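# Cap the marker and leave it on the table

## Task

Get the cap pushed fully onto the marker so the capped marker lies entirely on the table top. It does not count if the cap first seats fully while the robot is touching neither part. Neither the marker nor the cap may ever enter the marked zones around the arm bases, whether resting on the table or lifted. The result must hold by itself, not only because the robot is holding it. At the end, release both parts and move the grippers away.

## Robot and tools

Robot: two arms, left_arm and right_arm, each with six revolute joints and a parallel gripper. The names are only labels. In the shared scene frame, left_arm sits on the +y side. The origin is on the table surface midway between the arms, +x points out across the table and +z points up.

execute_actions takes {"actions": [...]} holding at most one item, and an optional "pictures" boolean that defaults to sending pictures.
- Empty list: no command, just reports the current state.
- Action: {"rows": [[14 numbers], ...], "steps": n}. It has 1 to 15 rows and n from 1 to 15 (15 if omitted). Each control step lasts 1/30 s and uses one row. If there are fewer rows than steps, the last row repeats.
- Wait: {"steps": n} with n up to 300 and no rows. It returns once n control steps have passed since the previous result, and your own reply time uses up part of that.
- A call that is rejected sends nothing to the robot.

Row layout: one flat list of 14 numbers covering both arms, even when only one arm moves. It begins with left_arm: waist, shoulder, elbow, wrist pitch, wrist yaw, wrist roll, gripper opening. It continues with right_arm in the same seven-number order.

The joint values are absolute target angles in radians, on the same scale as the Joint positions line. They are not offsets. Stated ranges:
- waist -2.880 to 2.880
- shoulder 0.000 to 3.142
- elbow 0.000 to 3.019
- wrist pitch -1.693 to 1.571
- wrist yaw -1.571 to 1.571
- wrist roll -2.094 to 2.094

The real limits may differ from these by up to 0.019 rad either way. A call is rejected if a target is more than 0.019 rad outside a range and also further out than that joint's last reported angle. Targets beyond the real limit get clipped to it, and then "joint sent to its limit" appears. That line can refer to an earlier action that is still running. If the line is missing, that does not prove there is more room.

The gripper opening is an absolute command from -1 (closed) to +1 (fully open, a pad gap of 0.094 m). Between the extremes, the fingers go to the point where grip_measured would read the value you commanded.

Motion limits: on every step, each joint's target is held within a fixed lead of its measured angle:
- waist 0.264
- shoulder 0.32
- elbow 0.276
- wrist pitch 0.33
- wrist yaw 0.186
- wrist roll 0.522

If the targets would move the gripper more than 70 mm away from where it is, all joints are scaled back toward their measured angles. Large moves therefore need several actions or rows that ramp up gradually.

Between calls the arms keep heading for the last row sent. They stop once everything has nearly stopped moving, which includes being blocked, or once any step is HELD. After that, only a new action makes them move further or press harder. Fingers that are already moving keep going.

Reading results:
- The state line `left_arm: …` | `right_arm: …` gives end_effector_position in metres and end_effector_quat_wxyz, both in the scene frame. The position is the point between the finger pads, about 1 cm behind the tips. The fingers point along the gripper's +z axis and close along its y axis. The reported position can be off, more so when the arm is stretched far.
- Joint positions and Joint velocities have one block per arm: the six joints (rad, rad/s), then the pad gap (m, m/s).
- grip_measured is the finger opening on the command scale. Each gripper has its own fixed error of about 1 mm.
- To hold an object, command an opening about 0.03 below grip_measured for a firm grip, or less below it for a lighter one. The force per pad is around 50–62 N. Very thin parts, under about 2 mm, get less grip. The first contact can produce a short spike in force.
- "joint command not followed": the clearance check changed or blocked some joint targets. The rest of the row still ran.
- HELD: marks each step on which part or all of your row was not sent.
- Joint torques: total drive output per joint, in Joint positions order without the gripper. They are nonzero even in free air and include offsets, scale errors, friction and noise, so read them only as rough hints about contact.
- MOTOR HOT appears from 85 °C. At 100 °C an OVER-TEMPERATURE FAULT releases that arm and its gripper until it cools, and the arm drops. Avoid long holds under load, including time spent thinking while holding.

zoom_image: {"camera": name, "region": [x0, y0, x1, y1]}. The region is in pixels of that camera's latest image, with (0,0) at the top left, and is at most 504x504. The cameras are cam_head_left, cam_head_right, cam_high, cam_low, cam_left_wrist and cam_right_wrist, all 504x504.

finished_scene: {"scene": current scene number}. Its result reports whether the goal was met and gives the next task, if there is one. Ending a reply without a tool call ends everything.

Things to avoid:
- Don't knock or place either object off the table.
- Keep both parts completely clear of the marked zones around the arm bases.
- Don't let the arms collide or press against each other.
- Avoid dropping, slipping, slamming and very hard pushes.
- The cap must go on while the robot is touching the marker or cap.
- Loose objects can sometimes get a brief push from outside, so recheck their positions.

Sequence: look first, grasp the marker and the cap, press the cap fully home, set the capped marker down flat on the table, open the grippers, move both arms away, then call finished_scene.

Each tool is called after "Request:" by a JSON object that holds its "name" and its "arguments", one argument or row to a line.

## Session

Request:
{"name": "execute_actions", "arguments": {
  "actions": []
}}

Scene clock: 0.00 s of 5100.00 s.
left_arm: end_effector_position=(+0.2715, -0.0477, +0.3682) grip_measured=+1.000 end_effector_quat_wxyz=(-0.058, -0.099, +0.952, -0.283) | right_arm: end_effector_position=(+0.6203, -0.1014, +0.1110) grip_measured=+1.000 end_effector_quat_wxyz=(-0.031, +0.438, +0.898, -0.033)
Joint positions: left_arm=[-0.738  1.338  1.514 -1.426  0.5   -0.912  0.094] | right_arm=[ 0.432  2.121  1.958 -1.498 -0.003  1.313  0.094]
Joint velocities: left_arm=[-0.005 -0.005 -0.022  0.002  0.037 -0.007  0.   ] | right_arm=[-0.005  0.015  0.002 -0.002 -0.095  0.022  0.   ]
Joint torques (N m, as the arm reports them, + toward a larger angle): no reading
Motor temperatures (°C, as the motors report them): left_arm=[23 23 25 23 21 22] | right_arm=[21 25 25 23 25 25]

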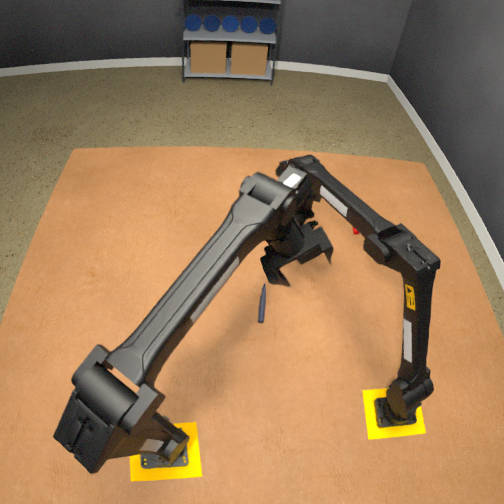

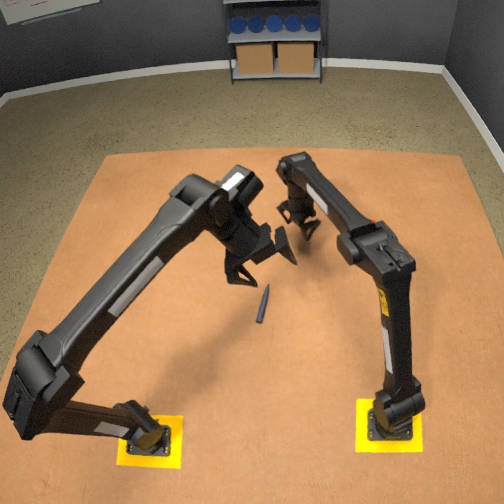

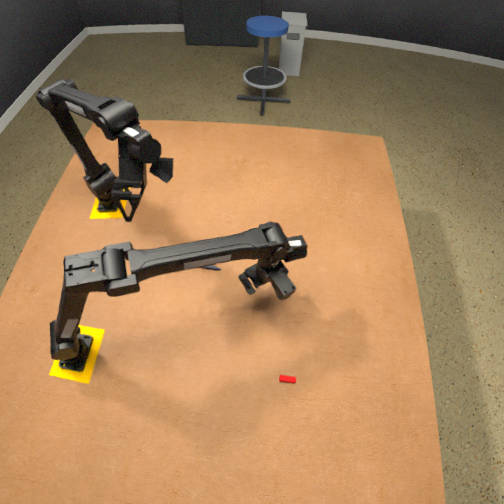

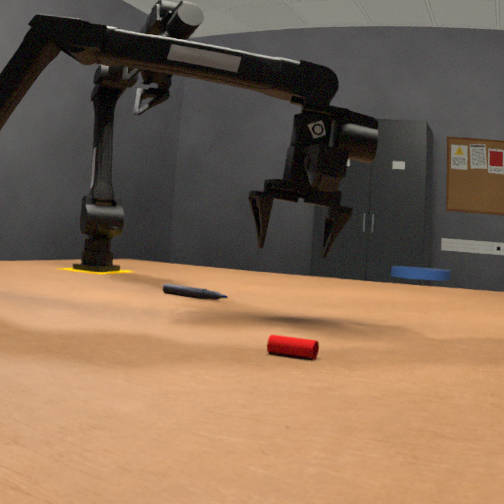

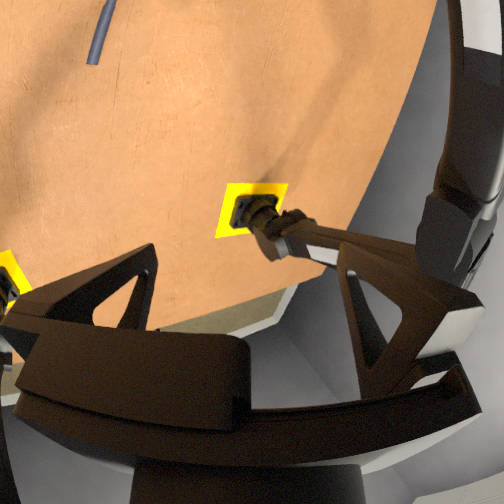

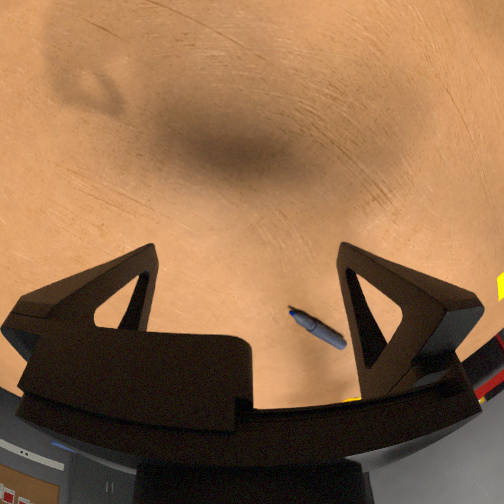

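Request:
{"name": "execute_actions", "arguments": {
  "actions": [
    {"rows":[[-0.8,1.42,1.2,-0.85,0.05,-0.72,1,0.23,1.93,1.58,-0.87,0,0.65,1]],"steps":15}
  ],
  "pictures": false
}}

Request:
{"name": "execute_actions", "arguments": {
  "actions": [
    {"rows":[[-0.868,1.54,0.825,-0.23,-0.407,-0.525,0.6,0.027,1.8,1.19,-0.23,0,-0.01,1]],"steps":15}
  ],
  "pictures": false
}}

Request:
{"name": "execute_actions", "arguments": {
  "actions": [
    {"steps":25}
  ]
}}

Scene clock: 23.63 s of 5100.00 s.
left_arm: end_effector_position=(+0.3520, -0.0467, +0.1832) grip_measured=+1.000 end_effector_quat_wxyz=(+0.138, -0.029, +0.978, -0.152) | right_arm: end_effector_position=(+0.6878, -0.2503, +0.0791) grip_measured=+1.000 end_effector_quat_wxyz=(+0.137, +0.269, +0.951, +0.061)
Joint positions: left_arm=[-0.788  1.463  1.182 -0.878  0.053 -0.743  0.094] | right_arm=[ 0.182  1.96   1.582 -0.892  0.002  0.706  0.094]
Joint velocities: left_arm=[-0.005 -0.132  0.002  0.139  0.007  0.11   0.   ] | right_arm=[ 0.093 -0.073 -0.002  0.037  0.037 -0.286  0.   ]
Joint torques (N m, as the arm reports them, + toward a larger angle): left_arm=[ -1.21 -14.82  12.12   1.55  -0.09   0.13] | right_arm=[  3.07 -24.19   9.97   1.38   0.11  -0.08]
Motor temperatures (°C, as the motors report them): left_arm=[23 24 28 23 21 22] | right_arm=[21 26 28 23 25 25]
Steps of this call (steps 1 to 90: nothing new was sent; then 20.13 s passed at rest; steps 91 to 105: all 15 steps of this action). Readings (joint positions):
91: left_arm=[-0.741 1.337 1.495 -1.394 0.460 -0.899] | right_arm=[0.426 2.110 1.929 -1.461 -0.004 1.270]
92: left_arm=[-0.744 1.328 1.461 -1.340 0.411 -0.884] | right_arm=[0.419 2.084 1.875 -1.397 -0.004 1.215]
94: left_arm=[-0.752 1.329 1.380 -1.239 0.308 -0.857] | right_arm=[0.387 2.034 1.759 -1.275 -0.004 1.101]
98: left_arm=[-0.774 1.387 1.228 -0.962 0.069 -0.792] | right_arm=[0.279 1.972 1.599 -0.988 -0.004 0.870]
105: the state above

Scene clock: 24.13 s of 5100.00 s.
left_arm: end_effector_position=(+0.3576, +0.0028, +0.0449) grip_measured=+0.603 end_effector_quat_wxyz=(+0.326, +0.038, +0.945, -0.003) | right_arm: end_effector_position=(+0.6801, -0.3693, +0.0633) grip_measured=+1.000 end_effector_quat_wxyz=(+0.333, +0.032, +0.942, +0.001)
Joint positions: left_arm=[-0.859  1.57   0.801 -0.259 -0.404 -0.548  0.075] | right_arm=[-0.001  1.815  1.179 -0.255  0.002  0.04   0.094]
Joint velocities: left_arm=[-0.005 -0.2   -0.027  0.071  0.022  0.037  0.   ] | right_arm=[ 0.161 -0.015 -0.027  0.007  0.007 -0.242  0.   ]
Joint torques (N m, as the arm reports them, + toward a larger angle): left_arm=[ -1.38 -12.51  10.46   1.81  -0.4    0.1 ] | right_arm=[  2.37 -19.61  10.9    2.17  -0.05  -0.05]
Motor temperatures (°C, as the motors report them): left_arm=[23 24 28 23 21 22] | right_arm=[21 26 28 23 25 25]
Steps of this call (steps 1 to 15: all 15 steps of this action). Readings (joint positions):
1: left_arm=[-0.792 1.459 1.161 -0.837 0.004 -0.726] | right_arm=[0.178 1.948 1.550 -0.841 -0.000 0.648]
2: left_arm=[-0.797 1.450 1.126 -0.773 -0.052 -0.706] | right_arm=[0.175 1.919 1.489 -0.756 -0.003 0.579]
4: left_arm=[-0.810 1.453 1.037 -0.657 -0.162 -0.673] | right_arm=[0.144 1.862 1.352 -0.603 -0.003 0.435]
8: left_arm=[-0.845 1.520 0.843 -0.344 -0.393 -0.598] | right_arm=[0.039 1.816 1.186 -0.321 -0.001 0.181]
15: the state above

Scene clock: 24.97 s of 5100.00 s.
left_arm: end_effector_position=(+0.3602, +0.0006, +0.0566) grip_measured=+0.603 end_effector_quat_wxyz=(+0.337, +0.041, +0.940, -0.010) | right_arm: end_effector_position=(+0.6803, -0.3504, +0.0633) grip_measured=+1.000 end_effector_quat_wxyz=(+0.333, +0.000, +0.943, -0.000)
Joint positions: left_arm=[-0.859  1.547  0.801 -0.251 -0.405 -0.535  0.075] | right_arm=[ 0.028  1.815  1.179 -0.255  0.002  0.001  0.094]
Joint velocities: left_arm=[ 0.005  0.005  0.017  0.002  0.007  0.051 -0.   ] | right_arm=[-0.005 -0.015 -0.002  0.007 -0.022  0.007  0.   ]
Joint torques (N m, as the arm reports them, + toward a larger angle): left_arm=[ -1.06 -11.13  10.7    1.83  -0.34   0.09] | right_arm=[  0.64 -20.89  10.7    1.99  -0.06   0.03]
Motor temperatures (°C, as the motors report them): left_arm=[23 24 28 23 21 22] | right_arm=[21 26 28 23 25 25]
Steps of this call (steps 1 to 25: the robot went on to your last target). Readings (joint positions):
1: left_arm=[-0.859 1.563 0.801 -0.257 -0.405 -0.545] | right_arm=[0.005 1.815 1.179 -0.255 0.002 0.032]
2: left_arm=[-0.859 1.558 0.801 -0.255 -0.405 -0.543] | right_arm=[0.012 1.815 1.179 -0.255 0.002 0.026]
4: left_arm=[-0.859 1.549 0.801 -0.252 -0.405 -0.540] | right_arm=[0.022 1.815 1.179 -0.255 0.002 0.017]
8: left_arm=[-0.859 1.547 0.801 -0.251 -0.405 -0.537] | right_arm=[0.028 1.815 1.179 -0.255 0.002 0.007]
25: the state above

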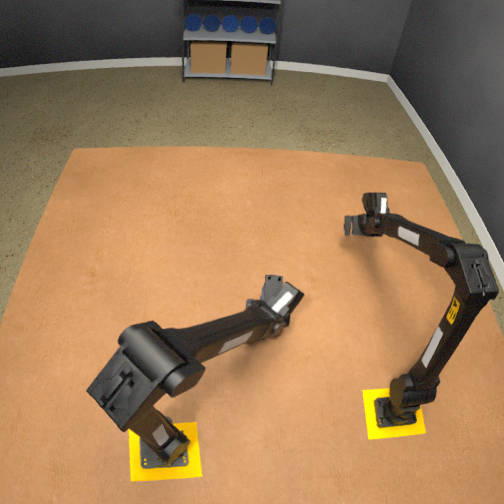

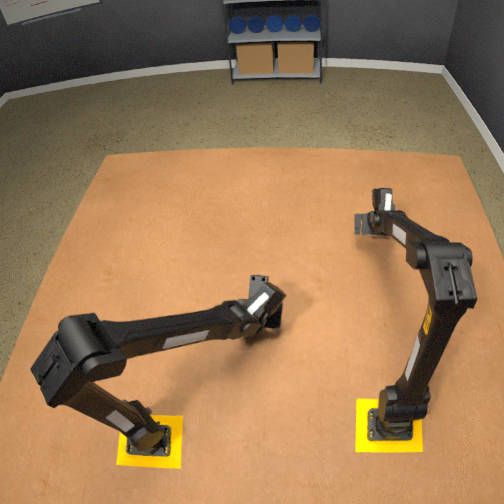

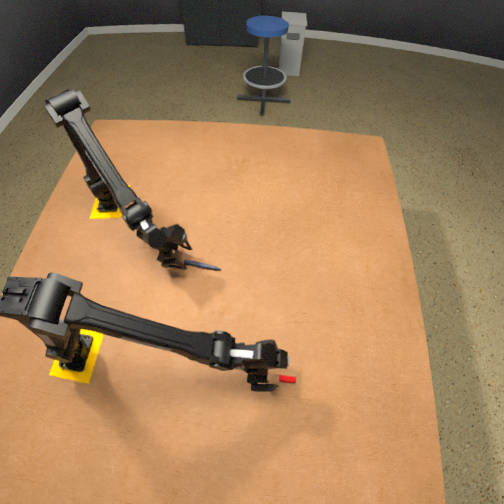

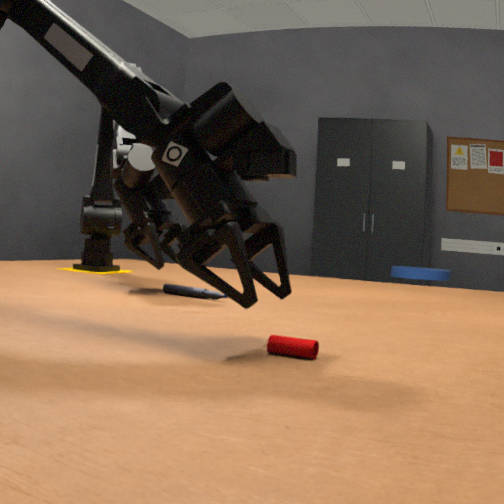

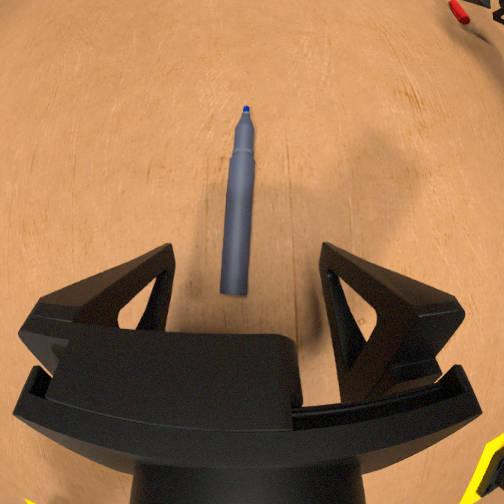

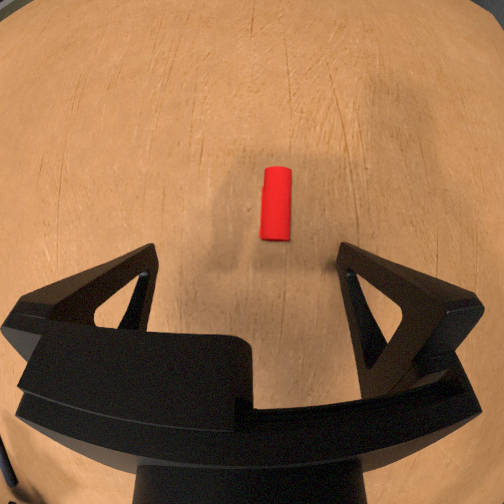

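Request:
{"name": "execute_actions", "arguments": {
  "actions": [
    {"rows":[[-0.85,1.55,0.8,-0.22,-0.4,-0.52,0.55,0.022,1.83,1.215,-0.23,0,0,0.9],[-0.845,1.558,0.795,-0.205,-0.397,-0.51,0.5,0.019,1.845,1.225,-0.222,0,0.01,0.8],[-0.84,1.566,0.79,-0.19,-0.394,-0.5,0.45,0.016,1.86,1.235,-0.214,0,0.02,0.7],[-0.836,1.574,0.785,-0.175,-0.391,-0.49,0.4,0.013,1.875,1.245,-0.206,0,0.02,0.6],[-0.832,1.582,0.78,-0.16,-0.388,-0.48,0.35,0.01,1.89,1.255,-0.198,0,0.02,0.5],[-0.828,1.59,0.775,-0.145,-0.385,-0.47,0.3,0.007,1.905,1.265,-0.19,0,0.02,0.4],[-0.824,1.598,0.77,-0.13,-0.382,-0.46,0.25,0.004,1.92,1.275,-0.182,0,0.02,0.3],[-0.821,1.606,0.765,-0.115,-0.379,-0.45,0.2,0.001,1.935,1.285,-0.174,0,0.02,0.2],[-0.819,1.612,0.76,-0.1,-0.376,-0.44,0.15,-0.002,1.95,1.293,-0.166,0,0.02,0.2],[-0.818,1.618,0.755,-0.085,-0.373,-0.44,0.1,-0.004,1.965,1.299,-0.158,0,0.02,0.2],[-0.818,1.622,0.749,-0.073,-0.37,-0.44,0.1,-0.004,1.98,1.302,-0.15,0,0.02,0.2]],"steps":15}
  ],
  "pictures": false
}}

Request:
{"name": "execute_actions", "arguments": {
  "actions": [
    {"steps":12}
  ]
}}

Scene clock: 49.13 s of 5100.00 s.
left_arm: end_effector_position=(+0.3626, +0.0110, +0.0153) grip_measured=+0.103 end_effector_quat_wxyz=(+0.335, +0.066, +0.940, -0.010) | right_arm: end_effector_position=(+0.7210, -0.3699, +0.0238) grip_measured=+0.203 end_effector_quat_wxyz=(+0.345, +0.017, +0.938, -0.004)
Joint positions: left_arm=[-0.829  1.627  0.747 -0.103 -0.372 -0.46   0.052] | right_arm=[-0.     1.961  1.269 -0.173  0.002  0.009  0.056]
Joint velocities: left_arm=[ 0.005  0.024 -0.046  0.027 -0.007  0.007 -0.   ] | right_arm=[-0.054  0.23   0.002  0.002 -0.051 -0.022 -0.001]
Joint torques (N m, as the arm reports them, + toward a larger angle): left_arm=[  0.68 -11.74   8.01   2.16  -0.16   0.08] | right_arm=[  0.44 -20.48  12.76   2.01   0.     0.2 ]
Motor temperatures (°C, as the motors report them): left_arm=[23 24 28 23 22 22] | right_arm=[21 26 28 23 25 25]
Steps of this call (steps 1 to 15: the robot went on to your last target; steps 16 to 90: nothing new was sent; then 20.67 s passed at rest; steps 91 to 105: all 15 steps of this action). Readings (joint positions):
91: left_arm=[-0.859 1.547 0.801 -0.250 -0.404 -0.534] | right_arm=[0.028 1.815 1.179 -0.255 0.002 0.001]
92: left_arm=[-0.859 1.547 0.800 -0.244 -0.401 -0.532] | right_arm=[0.028 1.815 1.179 -0.254 0.002 0.001]
94: left_arm=[-0.858 1.551 0.796 -0.221 -0.395 -0.523] | right_arm=[0.028 1.821 1.185 -0.246 0.002 0.004]
98: left_arm=[-0.847 1.577 0.781 -0.163 -0.384 -0.494] | right_arm=[0.020 1.868 1.229 -0.213 0.002 0.007]
105: the state above

Scene clock: 49.53 s of 5100.00 s.
left_arm: end_effector_position=(+0.3631, +0.0106, +0.0155) grip_measured=+0.103 end_effector_quat_wxyz=(+0.337, +0.069, +0.939, -0.010) | right_arm: end_effector_position=(+0.7219, -0.3708, +0.0203) grip_measured=+0.202 end_effector_quat_wxyz=(+0.344, +0.018, +0.939, -0.004)
Joint positions: left_arm=[-0.829  1.627  0.746 -0.097 -0.372 -0.451  0.052] | right_arm=[-0.001  1.969  1.271 -0.17   0.002  0.009  0.056]
Joint velocities: left_arm=[-0.005 -0.015 -0.002 -0.007 -0.022  0.007 -0.   ] | right_arm=[-0.015  0.005  0.002 -0.012  0.022 -0.022 -0.   ]
Joint torques (N m, as the arm reports them, + toward a larger angle): left_arm=[  0.77 -11.32   7.83   1.99  -0.15   0.07] | right_arm=[  0.53 -20.24  12.3    2.19   0.03   0.15]
Motor temperatures (°C, as the motors report them): left_arm=[23 24 27 23 22 22] | right_arm=[21 26 28 23 25 25]
Steps of this call (steps 1 to 12: the robot went on to your last target). Readings (joint positions):
1: left_arm=[-0.829 1.627 0.746 -0.102 -0.372 -0.458] | right_arm=[-0.001 1.967 1.269 -0.173 0.002 0.009]
2: left_arm=[-0.829 1.627 0.746 -0.102 -0.372 -0.456] | right_arm=[-0.001 1.969 1.269 -0.171 0.002 0.009]
4: left_arm=[-0.829 1.627 0.746 -0.097 -0.372 -0.454] | right_arm=[-0.001 1.969 1.271 -0.170 0.002 0.009]
8: left_arm=[-0.829 1.627 0.746 -0.097 -0.372 -0.452] | right_arm=[-0.001 1.969 1.271 -0.170 0.002 0.009]
12: the state above

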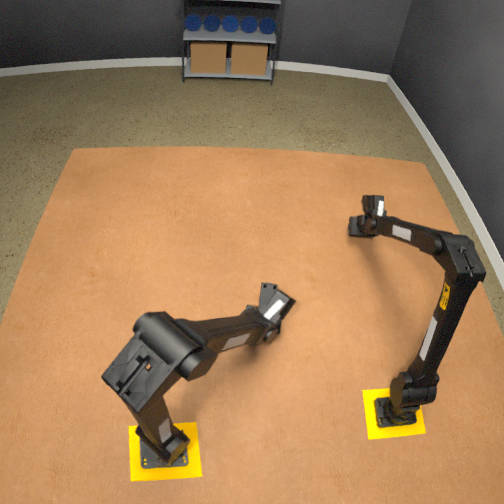

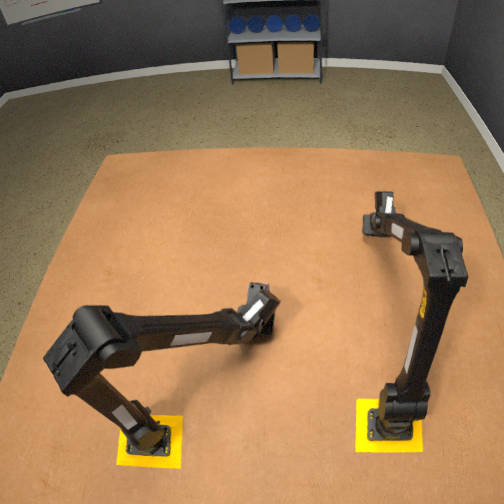

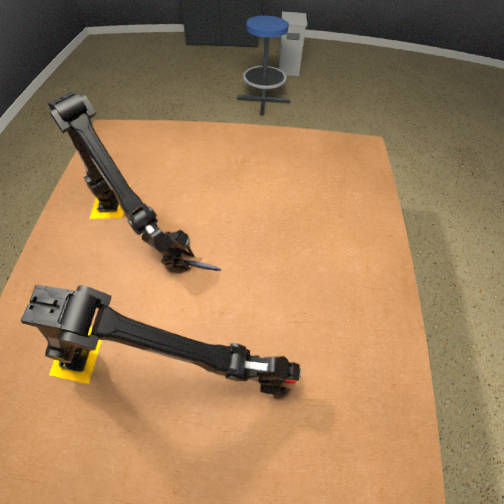

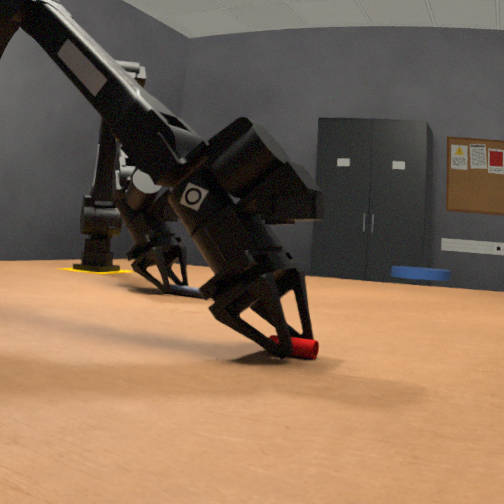

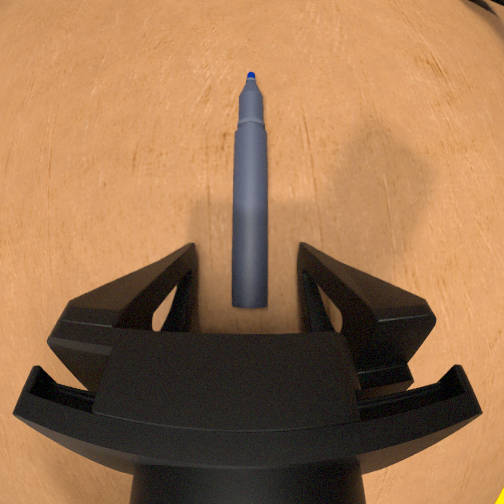

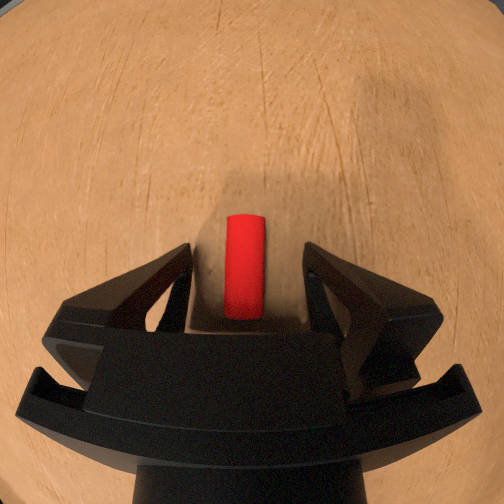

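Request:
{"name": "execute_actions", "arguments": {
  "actions": [
    {"rows":[[-0.818,1.622,0.742,-0.073,-0.37,-0.44,-0.2,0.004,1.98,1.257,-0.15,0,0.02,-0.1]],"steps":12}
  ]
}}

Request:
{"name": "zoom_image", "arguments": {
  "camera": "cam_low",
  "region": [120,260,340,380]
}}

Scene clock: 60.83 s of 5100.00 s.
left_arm: end_effector_position=(+0.3631, +0.0106, +0.0155) grip_measured=-0.197 end_effector_quat_wxyz=(+0.337, +0.070, +0.939, -0.010) | right_arm: end_effector_position=(+0.7201, -0.3708, +0.0183) grip_measured=-0.097 end_effector_quat_wxyz=(+0.344, +0.018, +0.939, -0.005)
Joint positions: left_arm=[-0.829  1.627  0.746 -0.097 -0.372 -0.45   0.038] | right_arm=[-0.001  1.969  1.266 -0.166  0.003  0.009  0.042]
Joint velocities: left_arm=[-0.005 -0.015  0.002 -0.002 -0.022 -0.037 -0.001] | right_arm=[-0.005 -0.005 -0.012 -0.007 -0.007 -0.066 -0.001]
Joint torques (N m, as the arm reports them, + toward a larger angle): left_arm=[  0.81 -11.43   7.16   1.98  -0.15   0.09] | right_arm=[  2.03 -19.82   8.36   1.8   -0.08   0.18]
Motor temperatures (°C, as the motors report them): left_arm=[23 24 27 23 21 22] | right_arm=[21 26 29 23 25 25]
Steps of this call (steps 1 to 15: the robot went on to your last target; steps 16 to 90: nothing new was sent; then 7.90 s passed at rest; steps 91 to 102: all 12 steps of this action). Readings (joint positions):
91: left_arm=[-0.829 1.627 0.746 -0.097 -0.372 -0.450] | right_arm=[-0.001 1.969 1.270 -0.170 0.002 0.009]
92: left_arm=[-0.829 1.627 0.746 -0.097 -0.372 -0.450] | right_arm=[-0.001 1.969 1.268 -0.170 0.002 0.009]
94: left_arm=[-0.829 1.627 0.746 -0.097 -0.372 -0.450] | right_arm=[-0.001 1.969 1.266 -0.167 0.002 0.009]
98: left_arm=[-0.829 1.627 0.746 -0.097 -0.372 -0.450] | right_arm=[-0.001 1.969 1.266 -0.166 0.003 0.009]
102: the state above

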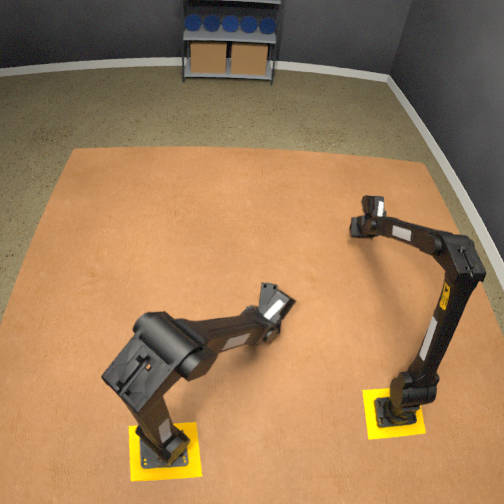

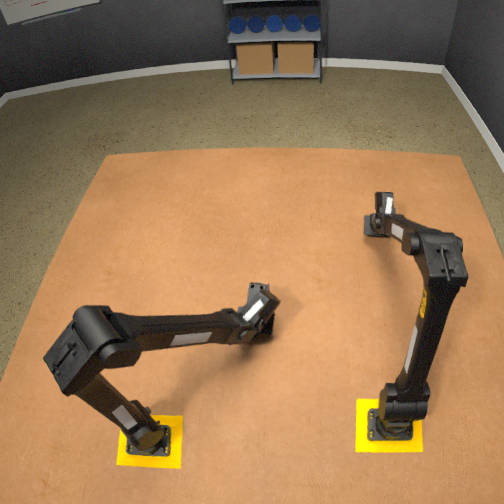

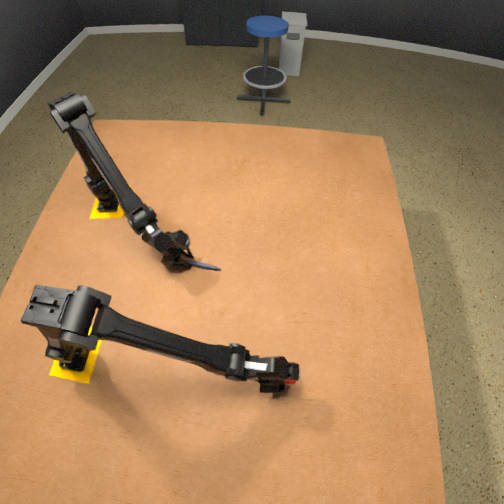

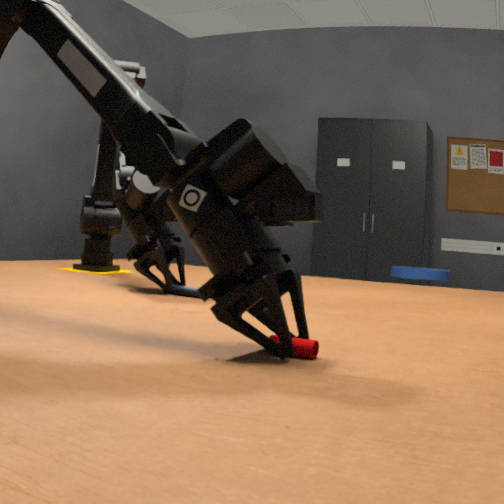

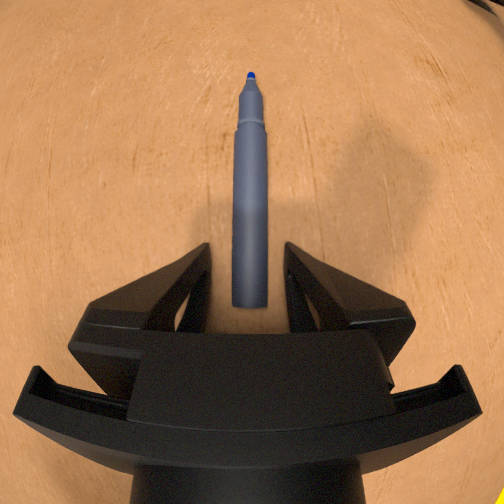

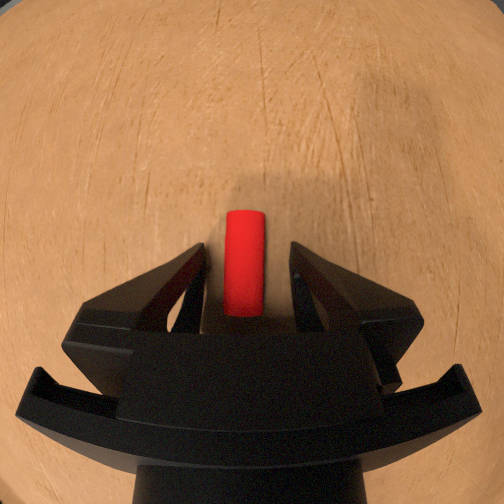

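Region (120, 260, 340, 380) of cam_low's 504x504 image, scaled by 2.291, with more detail than that image has; it fills the top 275 rows of this view, and the rest is white.

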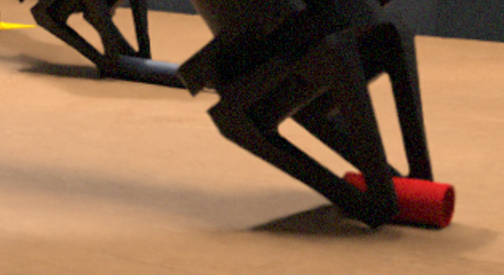

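Request:
{"name": "execute_actions", "arguments": {
  "actions": [
    {"rows":[[-0.825,1.622,0.75,-0.08,-0.37,-0.44,-0.35,0.004,1.975,1.27,-0.15,0,0.02,-0.25],[-0.825,1.622,0.75,-0.08,-0.37,-0.44,-0.45,0.004,1.975,1.27,-0.15,0,0.02,-0.37],[-0.825,1.622,0.75,-0.08,-0.37,-0.44,-0.53,0.004,1.975,1.27,-0.15,0,0.02,-0.46],[-0.825,1.622,0.75,-0.08,-0.37,-0.44,-0.59,0.004,1.975,1.27,-0.15,0,0.02,-0.52],[-0.825,1.622,0.75,-0.08,-0.37,-0.44,-0.63,0.004,1.975,1.27,-0.15,0,0.02,-0.57],[-0.825,1.622,0.75,-0.08,-0.37,-0.44,-0.66,0.004,1.975,1.27,-0.15,0,0.02,-0.61],[-0.825,1.622,0.75,-0.08,-0.37,-0.44,-0.69,0.004,1.975,1.27,-0.15,0,0.02,-0.65]],"steps":13}
  ],
  "pictures": false
}}

Scene clock: 88.87 s of 5100.00 s.
left_arm: end_effector_position=(+0.3631, +0.0106, +0.0155) grip_measured=-0.638 end_effector_quat_wxyz=(+0.337, +0.070, +0.939, -0.010) | right_arm: end_effector_position=(+0.7201, -0.3708, +0.0183) grip_measured=-0.623 end_effector_quat_wxyz=(+0.344, +0.018, +0.939, -0.004)
Joint positions: left_arm=[-0.829  1.627  0.746 -0.097 -0.372 -0.45   0.017] | right_arm=[-0.001  1.969  1.266 -0.166  0.002  0.009  0.018]
Joint velocities: left_arm=[ 0.005 -0.005  0.012 -0.002 -0.051 -0.051  0.   ] | right_arm=[ 0.005 -0.015  0.002 -0.017  0.066 -0.007 -0.001]
Joint torques (N m, as the arm reports them, + toward a larger angle): left_arm=[  0.18 -11.36   7.92   1.67  -0.15   0.09] | right_arm=[  0.61 -20.9    9.81   1.63  -0.05   0.19]
Motor temperatures (°C, as the motors report them): left_arm=[23 24 26 23 21 22] | right_arm=[21 27 27 23 25 25]
Steps of this call (steps 1 to 15: the robot went on to your last target; steps 16 to 90: nothing new was sent; then 24.60 s passed at rest; steps 91 to 103: all 13 steps of this action). Readings (joint positions):
91: left_arm=[-0.829 1.627 0.746 -0.097 -0.372 -0.450] | right_arm=[-0.001 1.969 1.266 -0.166 0.003 0.009]
92: left_arm=[-0.829 1.627 0.746 -0.097 -0.372 -0.450] | right_arm=[-0.001 1.969 1.266 -0.166 0.003 0.009]
94: left_arm=[-0.829 1.627 0.746 -0.097 -0.372 -0.450] | right_arm=[-0.001 1.969 1.266 -0.166 0.003 0.009]
98: left_arm=[-0.829 1.627 0.746 -0.097 -0.372 -0.450] | right_arm=[-0.001 1.969 1.266 -0.166 0.003 0.009]
103: the state above

Request:
{"name": "execute_actions", "arguments": {
  "actions": [
    {"rows":[[-0.825,1.6,0.77,-0.09,-0.37,-0.44,-0.68,0,1.95,1.27,-0.16,0,0.01,-0.665],[-0.825,1.59,0.79,-0.1,-0.37,-0.44,-0.68,0,1.93,1.27,-0.17,0,0.01,-0.665],[-0.825,1.58,0.81,-0.12,-0.37,-0.44,-0.68,0,1.91,1.27,-0.18,0,0.01,-0.665],[-0.82,1.57,0.83,-0.14,-0.36,-0.43,-0.68,0.01,1.885,1.26,-0.2,-0.01,0,-0.665],[-0.81,1.56,0.85,-0.17,-0.33,-0.39,-0.68,0.025,1.86,1.24,-0.22,-0.03,-0.04,-0.665],[-0.795,1.55,0.87,-0.2,-0.29,-0.33,-0.68,0.04,1.835,1.22,-0.24,-0.055,-0.085,-0.665],[-0.78,1.55,0.89,-0.23,-0.25,-0.265,-0.68,0.055,1.81,1.195,-0.26,-0.08,-0.13,-0.665],[-0.765,1.55,0.9,-0.26,-0.21,-0.2,-0.68,0.07,1.785,1.17,-0.28,-0.105,-0.175,-0.665],[-0.75,1.55,0.91,-0.29,-0.17,-0.135,-0.68,0.085,1.76,1.145,-0.3,-0.13,-0.22,-0.665],[-0.735,1.55,0.92,-0.32,-0.13,-0.07,-0.68,0.1,1.735,1.12,-0.31,-0.155,-0.265,-0.665],[-0.72,1.55,0.93,-0.35,-0.09,0,-0.68,0.12,1.71,1.095,-0.32,-0.18,-0.31,-0.665],[-0.7,1.55,0.94,-0.38,-0.05,0.07,-0.68,0.14,1.69,1.07,-0.33,-0.205,-0.355,-0.665],[-0.68,1.55,0.95,-0.41,0,0.14,-0.68,0.16,1.67,1.045,-0.34,-0.23,-0.4,-0.665],[-0.66,1.55,0.955,-0.43,0.05,0.21,-0.68,0.18,1.65,1.02,-0.35,-0.26,-0.45,-0.665],[-0.64,1.55,0.955,-0.45,0.1,0.29,-0.68,0.2,1.63,0.99,-0.36,-0.29,-0.5,-0.665]],"steps":15}
  ],
  "pictures": false
}}

Request:
{"name": "execute_actions", "arguments": {
  "actions": [
    {"rows":[[-0.62,1.55,0.955,-0.465,0.15,0.37,-0.68,0.22,1.61,0.96,-0.37,-0.32,-0.55,-0.665],[-0.6,1.56,0.955,-0.48,0.2,0.45,-0.68,0.24,1.59,0.93,-0.38,-0.35,-0.6,-0.665],[-0.58,1.57,0.955,-0.495,0.25,0.53,-0.68,0.26,1.575,0.9,-0.39,-0.38,-0.65,-0.665],[-0.56,1.58,0.955,-0.51,0.3,0.61,-0.68,0.28,1.56,0.87,-0.4,-0.41,-0.7,-0.665],[-0.54,1.59,0.955,-0.52,0.35,0.69,-0.68,0.3,1.545,0.845,-0.41,-0.44,-0.75,-0.665],[-0.52,1.6,0.955,-0.53,0.4,0.77,-0.68,0.32,1.53,0.82,-0.42,-0.47,-0.8,-0.665],[-0.5,1.61,0.955,-0.54,0.45,0.85,-0.68,0.34,1.52,0.795,-0.43,-0.5,-0.85,-0.665],[-0.48,1.62,0.955,-0.55,0.5,0.93,-0.68,0.36,1.51,0.77,-0.435,-0.53,-0.9,-0.665],[-0.46,1.63,0.955,-0.56,0.55,1.01,-0.68,0.38,1.5,0.75,-0.44,-0.56,-0.95,-0.665],[-0.445,1.64,0.955,-0.57,0.59,1.08,-0.68,0.395,1.495,0.73,-0.445,-0.59,-1.0,-0.665],[-0.43,1.65,0.955,-0.575,0.625,1.14,-0.68,0.408,1.49,0.71,-0.45,-0.62,-1.05,-0.665],[-0.42,1.66,0.955,-0.578,0.653,1.193,-0.68,0.418,1.485,0.695,-0.452,-0.641,-1.088,-0.665],[-0.416,1.67,0.955,-0.578,0.653,1.193,-0.68,0.42,1.485,0.68,-0.452,-0.641,-1.088,-0.665]],"steps":15}
  ],
  "pictures": false
}}

Request:
{"name": "execute_actions", "arguments": {
  "actions": [
    {"steps":20}
  ]
}}

Scene clock: 130.10 s of 5100.00 s.
left_arm: end_effector_position=(+0.3852, -0.0126, +0.0757) grip_measured=-0.638 end_effector_quat_wxyz=(+0.254, +0.288, +0.917, -0.104) | right_arm: end_effector_position=(+0.6067, -0.2334, +0.0857) grip_measured=-0.623 end_effector_quat_wxyz=(+0.318, -0.244, +0.911, +0.096)
Joint positions: left_arm=[-0.695  1.551  0.919 -0.385  0.06   0.012  0.017] | right_arm=[ 0.154  1.665  1.045 -0.319 -0.264 -0.31   0.018]
Joint velocities: left_arm=[ 0.669 -0.024  0.139 -0.701  1.136  1.766 -0.002] | right_arm=[ 0.777 -0.757 -0.637 -0.232 -0.696 -1.253 -0.   ]
Joint torques (N m, as the arm reports them, + toward a larger angle): left_arm=[  1.12 -11.58  11.71   0.3   -0.08   0.04] | right_arm=[  0.6  -15.67   8.1    0.13  -0.06  -0.01]
Motor temperatures (°C, as the motors report them): left_arm=[23 24 26 23 21 22] | right_arm=[21 27 28 23 25 25]
Steps of this call (steps 1 to 15: the robot went on to your last target; steps 16 to 90: nothing new was sent; then 37.73 s passed at rest; steps 91 to 105: all 15 steps of this action). Readings (joint positions):
91: left_arm=[-0.829 1.627 0.746 -0.097 -0.371 -0.450] | right_arm=[-0.001 1.969 1.266 -0.166 0.002 0.009]
92: left_arm=[-0.829 1.625 0.746 -0.097 -0.371 -0.450] | right_arm=[-0.001 1.968 1.266 -0.166 0.002 0.009]
94: left_arm=[-0.829 1.615 0.752 -0.108 -0.366 -0.448] | right_arm=[-0.001 1.960 1.264 -0.170 -0.002 0.009]
98: left_arm=[-0.814 1.581 0.813 -0.197 -0.241 -0.361] | right_arm=[0.013 1.882 1.210 -0.226 -0.080 -0.055]
105: the state above

Scene clock: 130.60 s of 5100.00 s.
left_arm: end_effector_position=(+0.3649, +0.0435, +0.0369) grip_measured=-0.639 end_effector_quat_wxyz=(+0.228, +0.616, +0.711, -0.250) | right_arm: end_effector_position=(+0.3562, -0.1076, +0.0277) grip_measured=-0.623 end_effector_quat_wxyz=(-0.225, +0.632, -0.696, -0.256)
Joint positions: left_arm=[-0.42   1.669  0.921 -0.562  0.646  1.037  0.017] | right_arm=[ 0.423  1.509  0.677 -0.44  -0.638 -0.978  0.018]
Joint velocities: left_arm=[ 0.161  0.19  -0.002 -0.032  0.022  0.989  0.   ] | right_arm=[ 0.083 -0.034 -0.232 -0.09  -0.037 -0.725 -0.001]
Joint torques (N m, as the arm reports them, + toward a larger angle): left_arm=[ -0.62 -13.22  11.09  -0.12   0.79   0.12] | right_arm=[  0.55 -13.15   9.25   0.41  -0.4   -0.03]
Motor temperatures (°C, as the motors report them): left_arm=[23 24 26 23 21 22] | right_arm=[21 27 28 23 25 25]
Steps of this call (steps 1 to 15: all 15 steps of this action). Readings (joint positions):
1: left_arm=[-0.672 1.551 0.921 -0.406 0.109 0.079] | right_arm=[0.180 1.640 1.020 -0.328 -0.295 -0.354]
2: left_arm=[-0.649 1.551 0.921 -0.426 0.159 0.149] | right_arm=[0.206 1.618 0.994 -0.336 -0.325 -0.400]
4: left_arm=[-0.605 1.556 0.921 -0.463 0.258 0.293] | right_arm=[0.254 1.580 0.935 -0.356 -0.386 -0.493]
8: left_arm=[-0.523 1.589 0.921 -0.514 0.458 0.598] | right_arm=[0.330 1.537 0.815 -0.401 -0.505 -0.686]
15: the state above

Scene clock: 131.27 s of 5100.00 s.
left_arm: end_effector_position=(+0.3645, +0.0453, +0.0329) grip_measured=-0.639 end_effector_quat_wxyz=(+0.242, +0.663, +0.668, -0.236) | right_arm: end_effector_position=(+0.3530, -0.1081, +0.0277) grip_measured=-0.623 end_effector_quat_wxyz=(-0.236, +0.665, -0.664, -0.246)
Joint positions: left_arm=[-0.415  1.679  0.921 -0.564  0.65   1.181  0.017] | right_arm=[ 0.424  1.503  0.671 -0.442 -0.639 -1.076  0.018]
Joint velocities: left_arm=[ 0.005 -0.015 -0.007 -0.017  0.037  0.081 -0.001] | right_arm=[-0.005 -0.005  0.002 -0.007 -0.022 -0.037  0.001]
Joint torques (N m, as the arm reports them, + toward a larger angle): left_arm=[ -0.36 -12.87  10.96  -0.22   0.67   0.09] | right_arm=[  0.85 -12.45   8.67   0.2   -0.4    0.  ]
Motor temperatures (°C, as the motors report them): left_arm=[23 24 26 23 21 22] | right_arm=[21 27 28 23 25 25]
Steps of this call (steps 1 to 20: the robot went on to your last target). Readings (joint positions):
1: left_arm=[-0.416 1.675 0.921 -0.563 0.647 1.066] | right_arm=[0.425 1.509 0.672 -0.441 -0.639 -0.998]
2: left_arm=[-0.415 1.678 0.921 -0.564 0.647 1.089] | right_arm=[0.425 1.509 0.671 -0.442 -0.639 -1.014]
4: left_arm=[-0.415 1.679 0.921 -0.564 0.649 1.123] | right_arm=[0.424 1.508 0.671 -0.442 -0.639 -1.037]
8: left_arm=[-0.415 1.679 0.921 -0.564 0.650 1.158] | right_arm=[0.424 1.504 0.671 -0.442 -0.639 -1.061]
20: the state above

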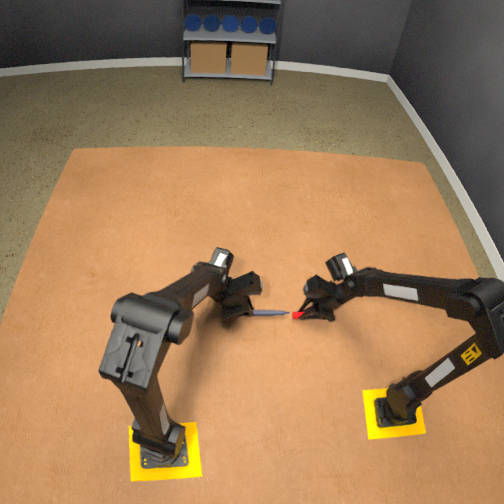

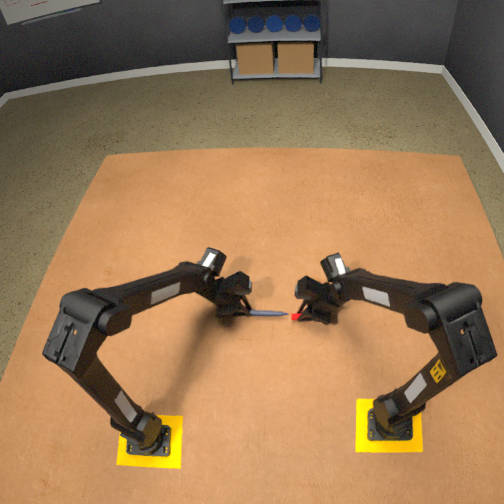

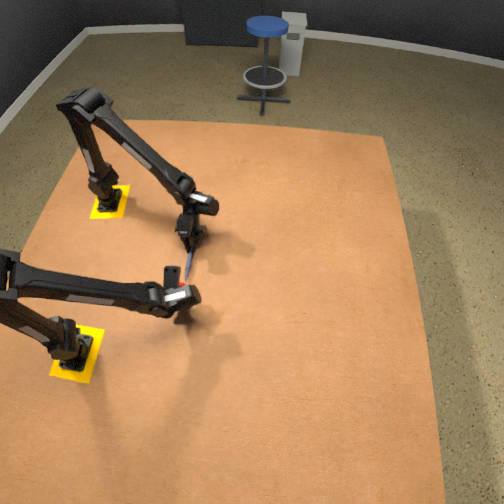

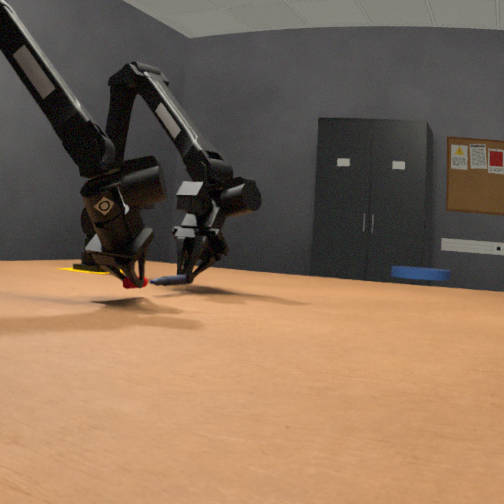

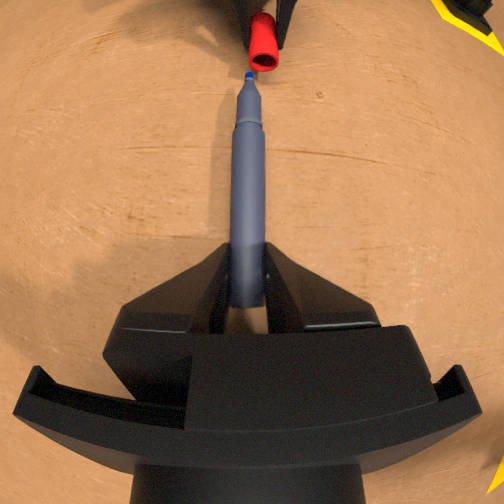

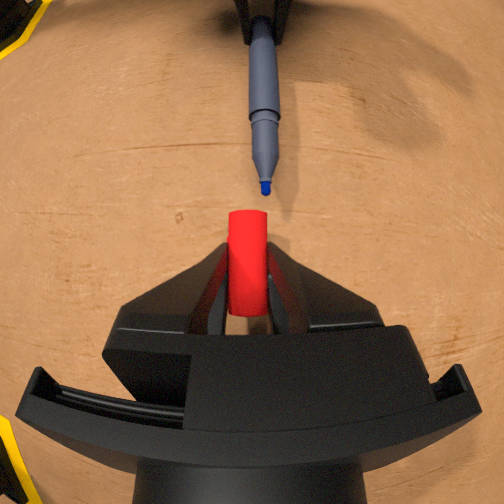

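Request:
{"name": "execute_actions", "arguments": {
  "actions": [
    {"rows":[[-0.416,1.68,0.925,-0.545,0.653,1.193,-0.68,0.42,1.515,0.68,-0.425,-0.641,-1.088,-0.665],[-0.416,1.685,0.92,-0.537,0.653,1.193,-0.68,0.42,1.523,0.68,-0.416,-0.641,-1.088,-0.665],[-0.416,1.69,0.915,-0.529,0.653,1.193,-0.68,0.42,1.531,0.68,-0.407,-0.641,-1.088,-0.665],[-0.416,1.695,0.91,-0.521,0.653,1.193,-0.68,0.42,1.539,0.68,-0.398,-0.641,-1.088,-0.665],[-0.416,1.7,0.905,-0.513,0.653,1.193,-0.68,0.42,1.547,0.68,-0.389,-0.641,-1.088,-0.665],[-0.416,1.703,0.901,-0.505,0.653,1.193,-0.68,0.42,1.555,0.68,-0.38,-0.641,-1.088,-0.665]],"steps":15}
  ]
}}

Request:
{"name": "zoom_image", "arguments": {
  "camera": "cam_low",
  "region": [105,260,215,310]
}}

Scene clock: 147.63 s of 5100.00 s.
left_arm: end_effector_position=(+0.3603, +0.0465, +0.0179) grip_measured=-0.639 end_effector_quat_wxyz=(+0.240, +0.663, +0.668, -0.238) | right_arm: end_effector_position=(+0.3570, -0.1064, +0.0170) grip_measured=-0.623 end_effector_quat_wxyz=(-0.238, +0.666, -0.663, -0.245)
Joint positions: left_arm=[-0.415  1.703  0.901 -0.526  0.651  1.183  0.017] | right_arm=[ 0.424  1.54   0.671 -0.401 -0.639 -1.077  0.018]
Joint velocities: left_arm=[ 0.005  0.005  0.012  0.022 -0.037  0.007 -0.001] | right_arm=[-0.005 -0.005 -0.012  0.017  0.007  0.007 -0.   ]
Joint torques (N m, as the arm reports them, + toward a larger angle): left_arm=[ -0.26 -11.88   7.44   1.2    0.66   0.1 ] | right_arm=[  1.32 -10.69   8.34   1.44  -0.37  -0.08]
Motor temperatures (°C, as the motors report them): left_arm=[23 24 27 23 22 22] | right_arm=[21 26 27 23 25 25]
Steps of this call (steps 1 to 15: the robot went on to your last target; steps 16 to 90: nothing new was sent; then 12.87 s passed at rest; steps 91 to 105: all 15 steps of this action). Readings (joint positions):
91: left_arm=[-0.415 1.679 0.921 -0.564 0.650 1.183] | right_arm=[0.424 1.503 0.671 -0.442 -0.639 -1.077]
92: left_arm=[-0.415 1.679 0.921 -0.563 0.650 1.183] | right_arm=[0.424 1.503 0.671 -0.441 -0.639 -1.077]
94: left_arm=[-0.415 1.680 0.919 -0.552 0.650 1.183] | right_arm=[0.424 1.506 0.671 -0.432 -0.639 -1.077]
98: left_arm=[-0.415 1.691 0.908 -0.528 0.651 1.183] | right_arm=[0.424 1.527 0.671 -0.405 -0.639 -1.077]
105: the state above

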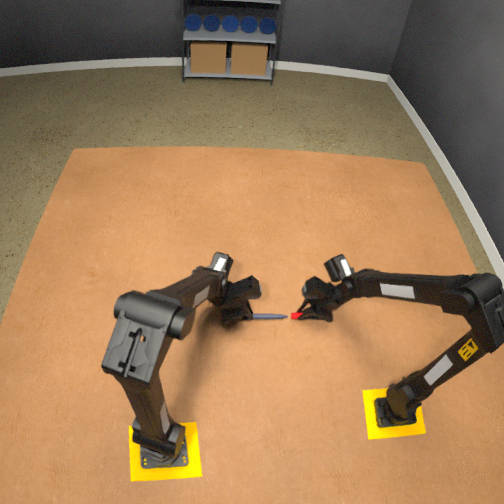

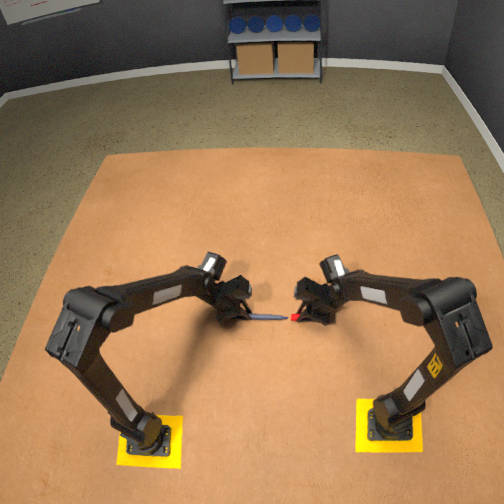

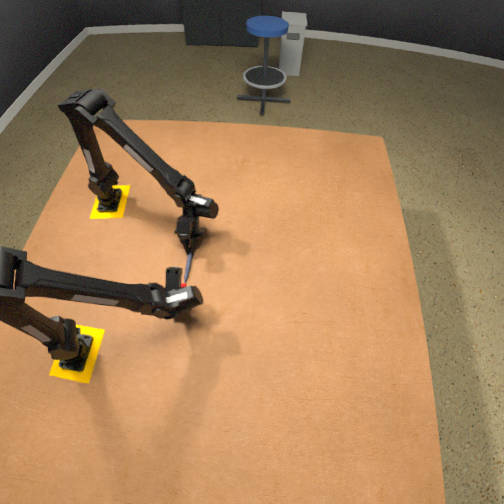

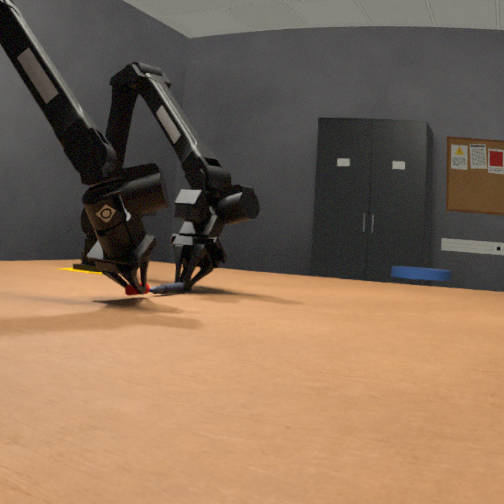

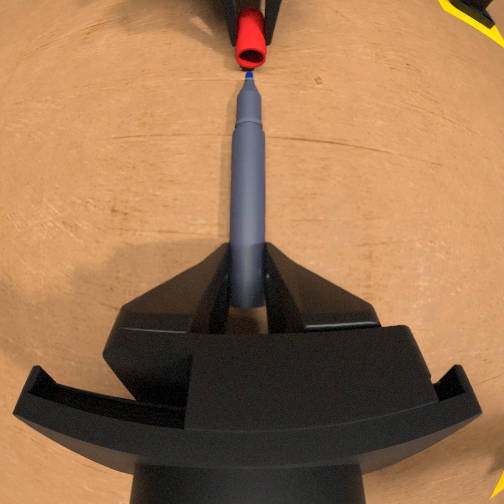

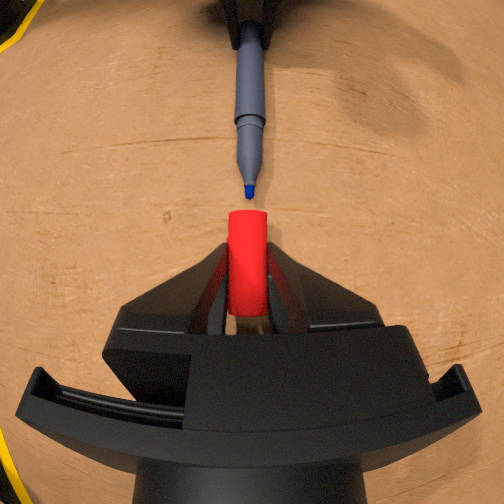

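Region (105, 260, 215, 310) of cam_low's 504x504 image, scaled by 4.582, with more detail than that image has; it fills the top 229 rows of this view, and the rest is white.

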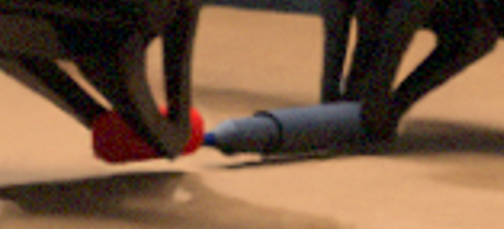

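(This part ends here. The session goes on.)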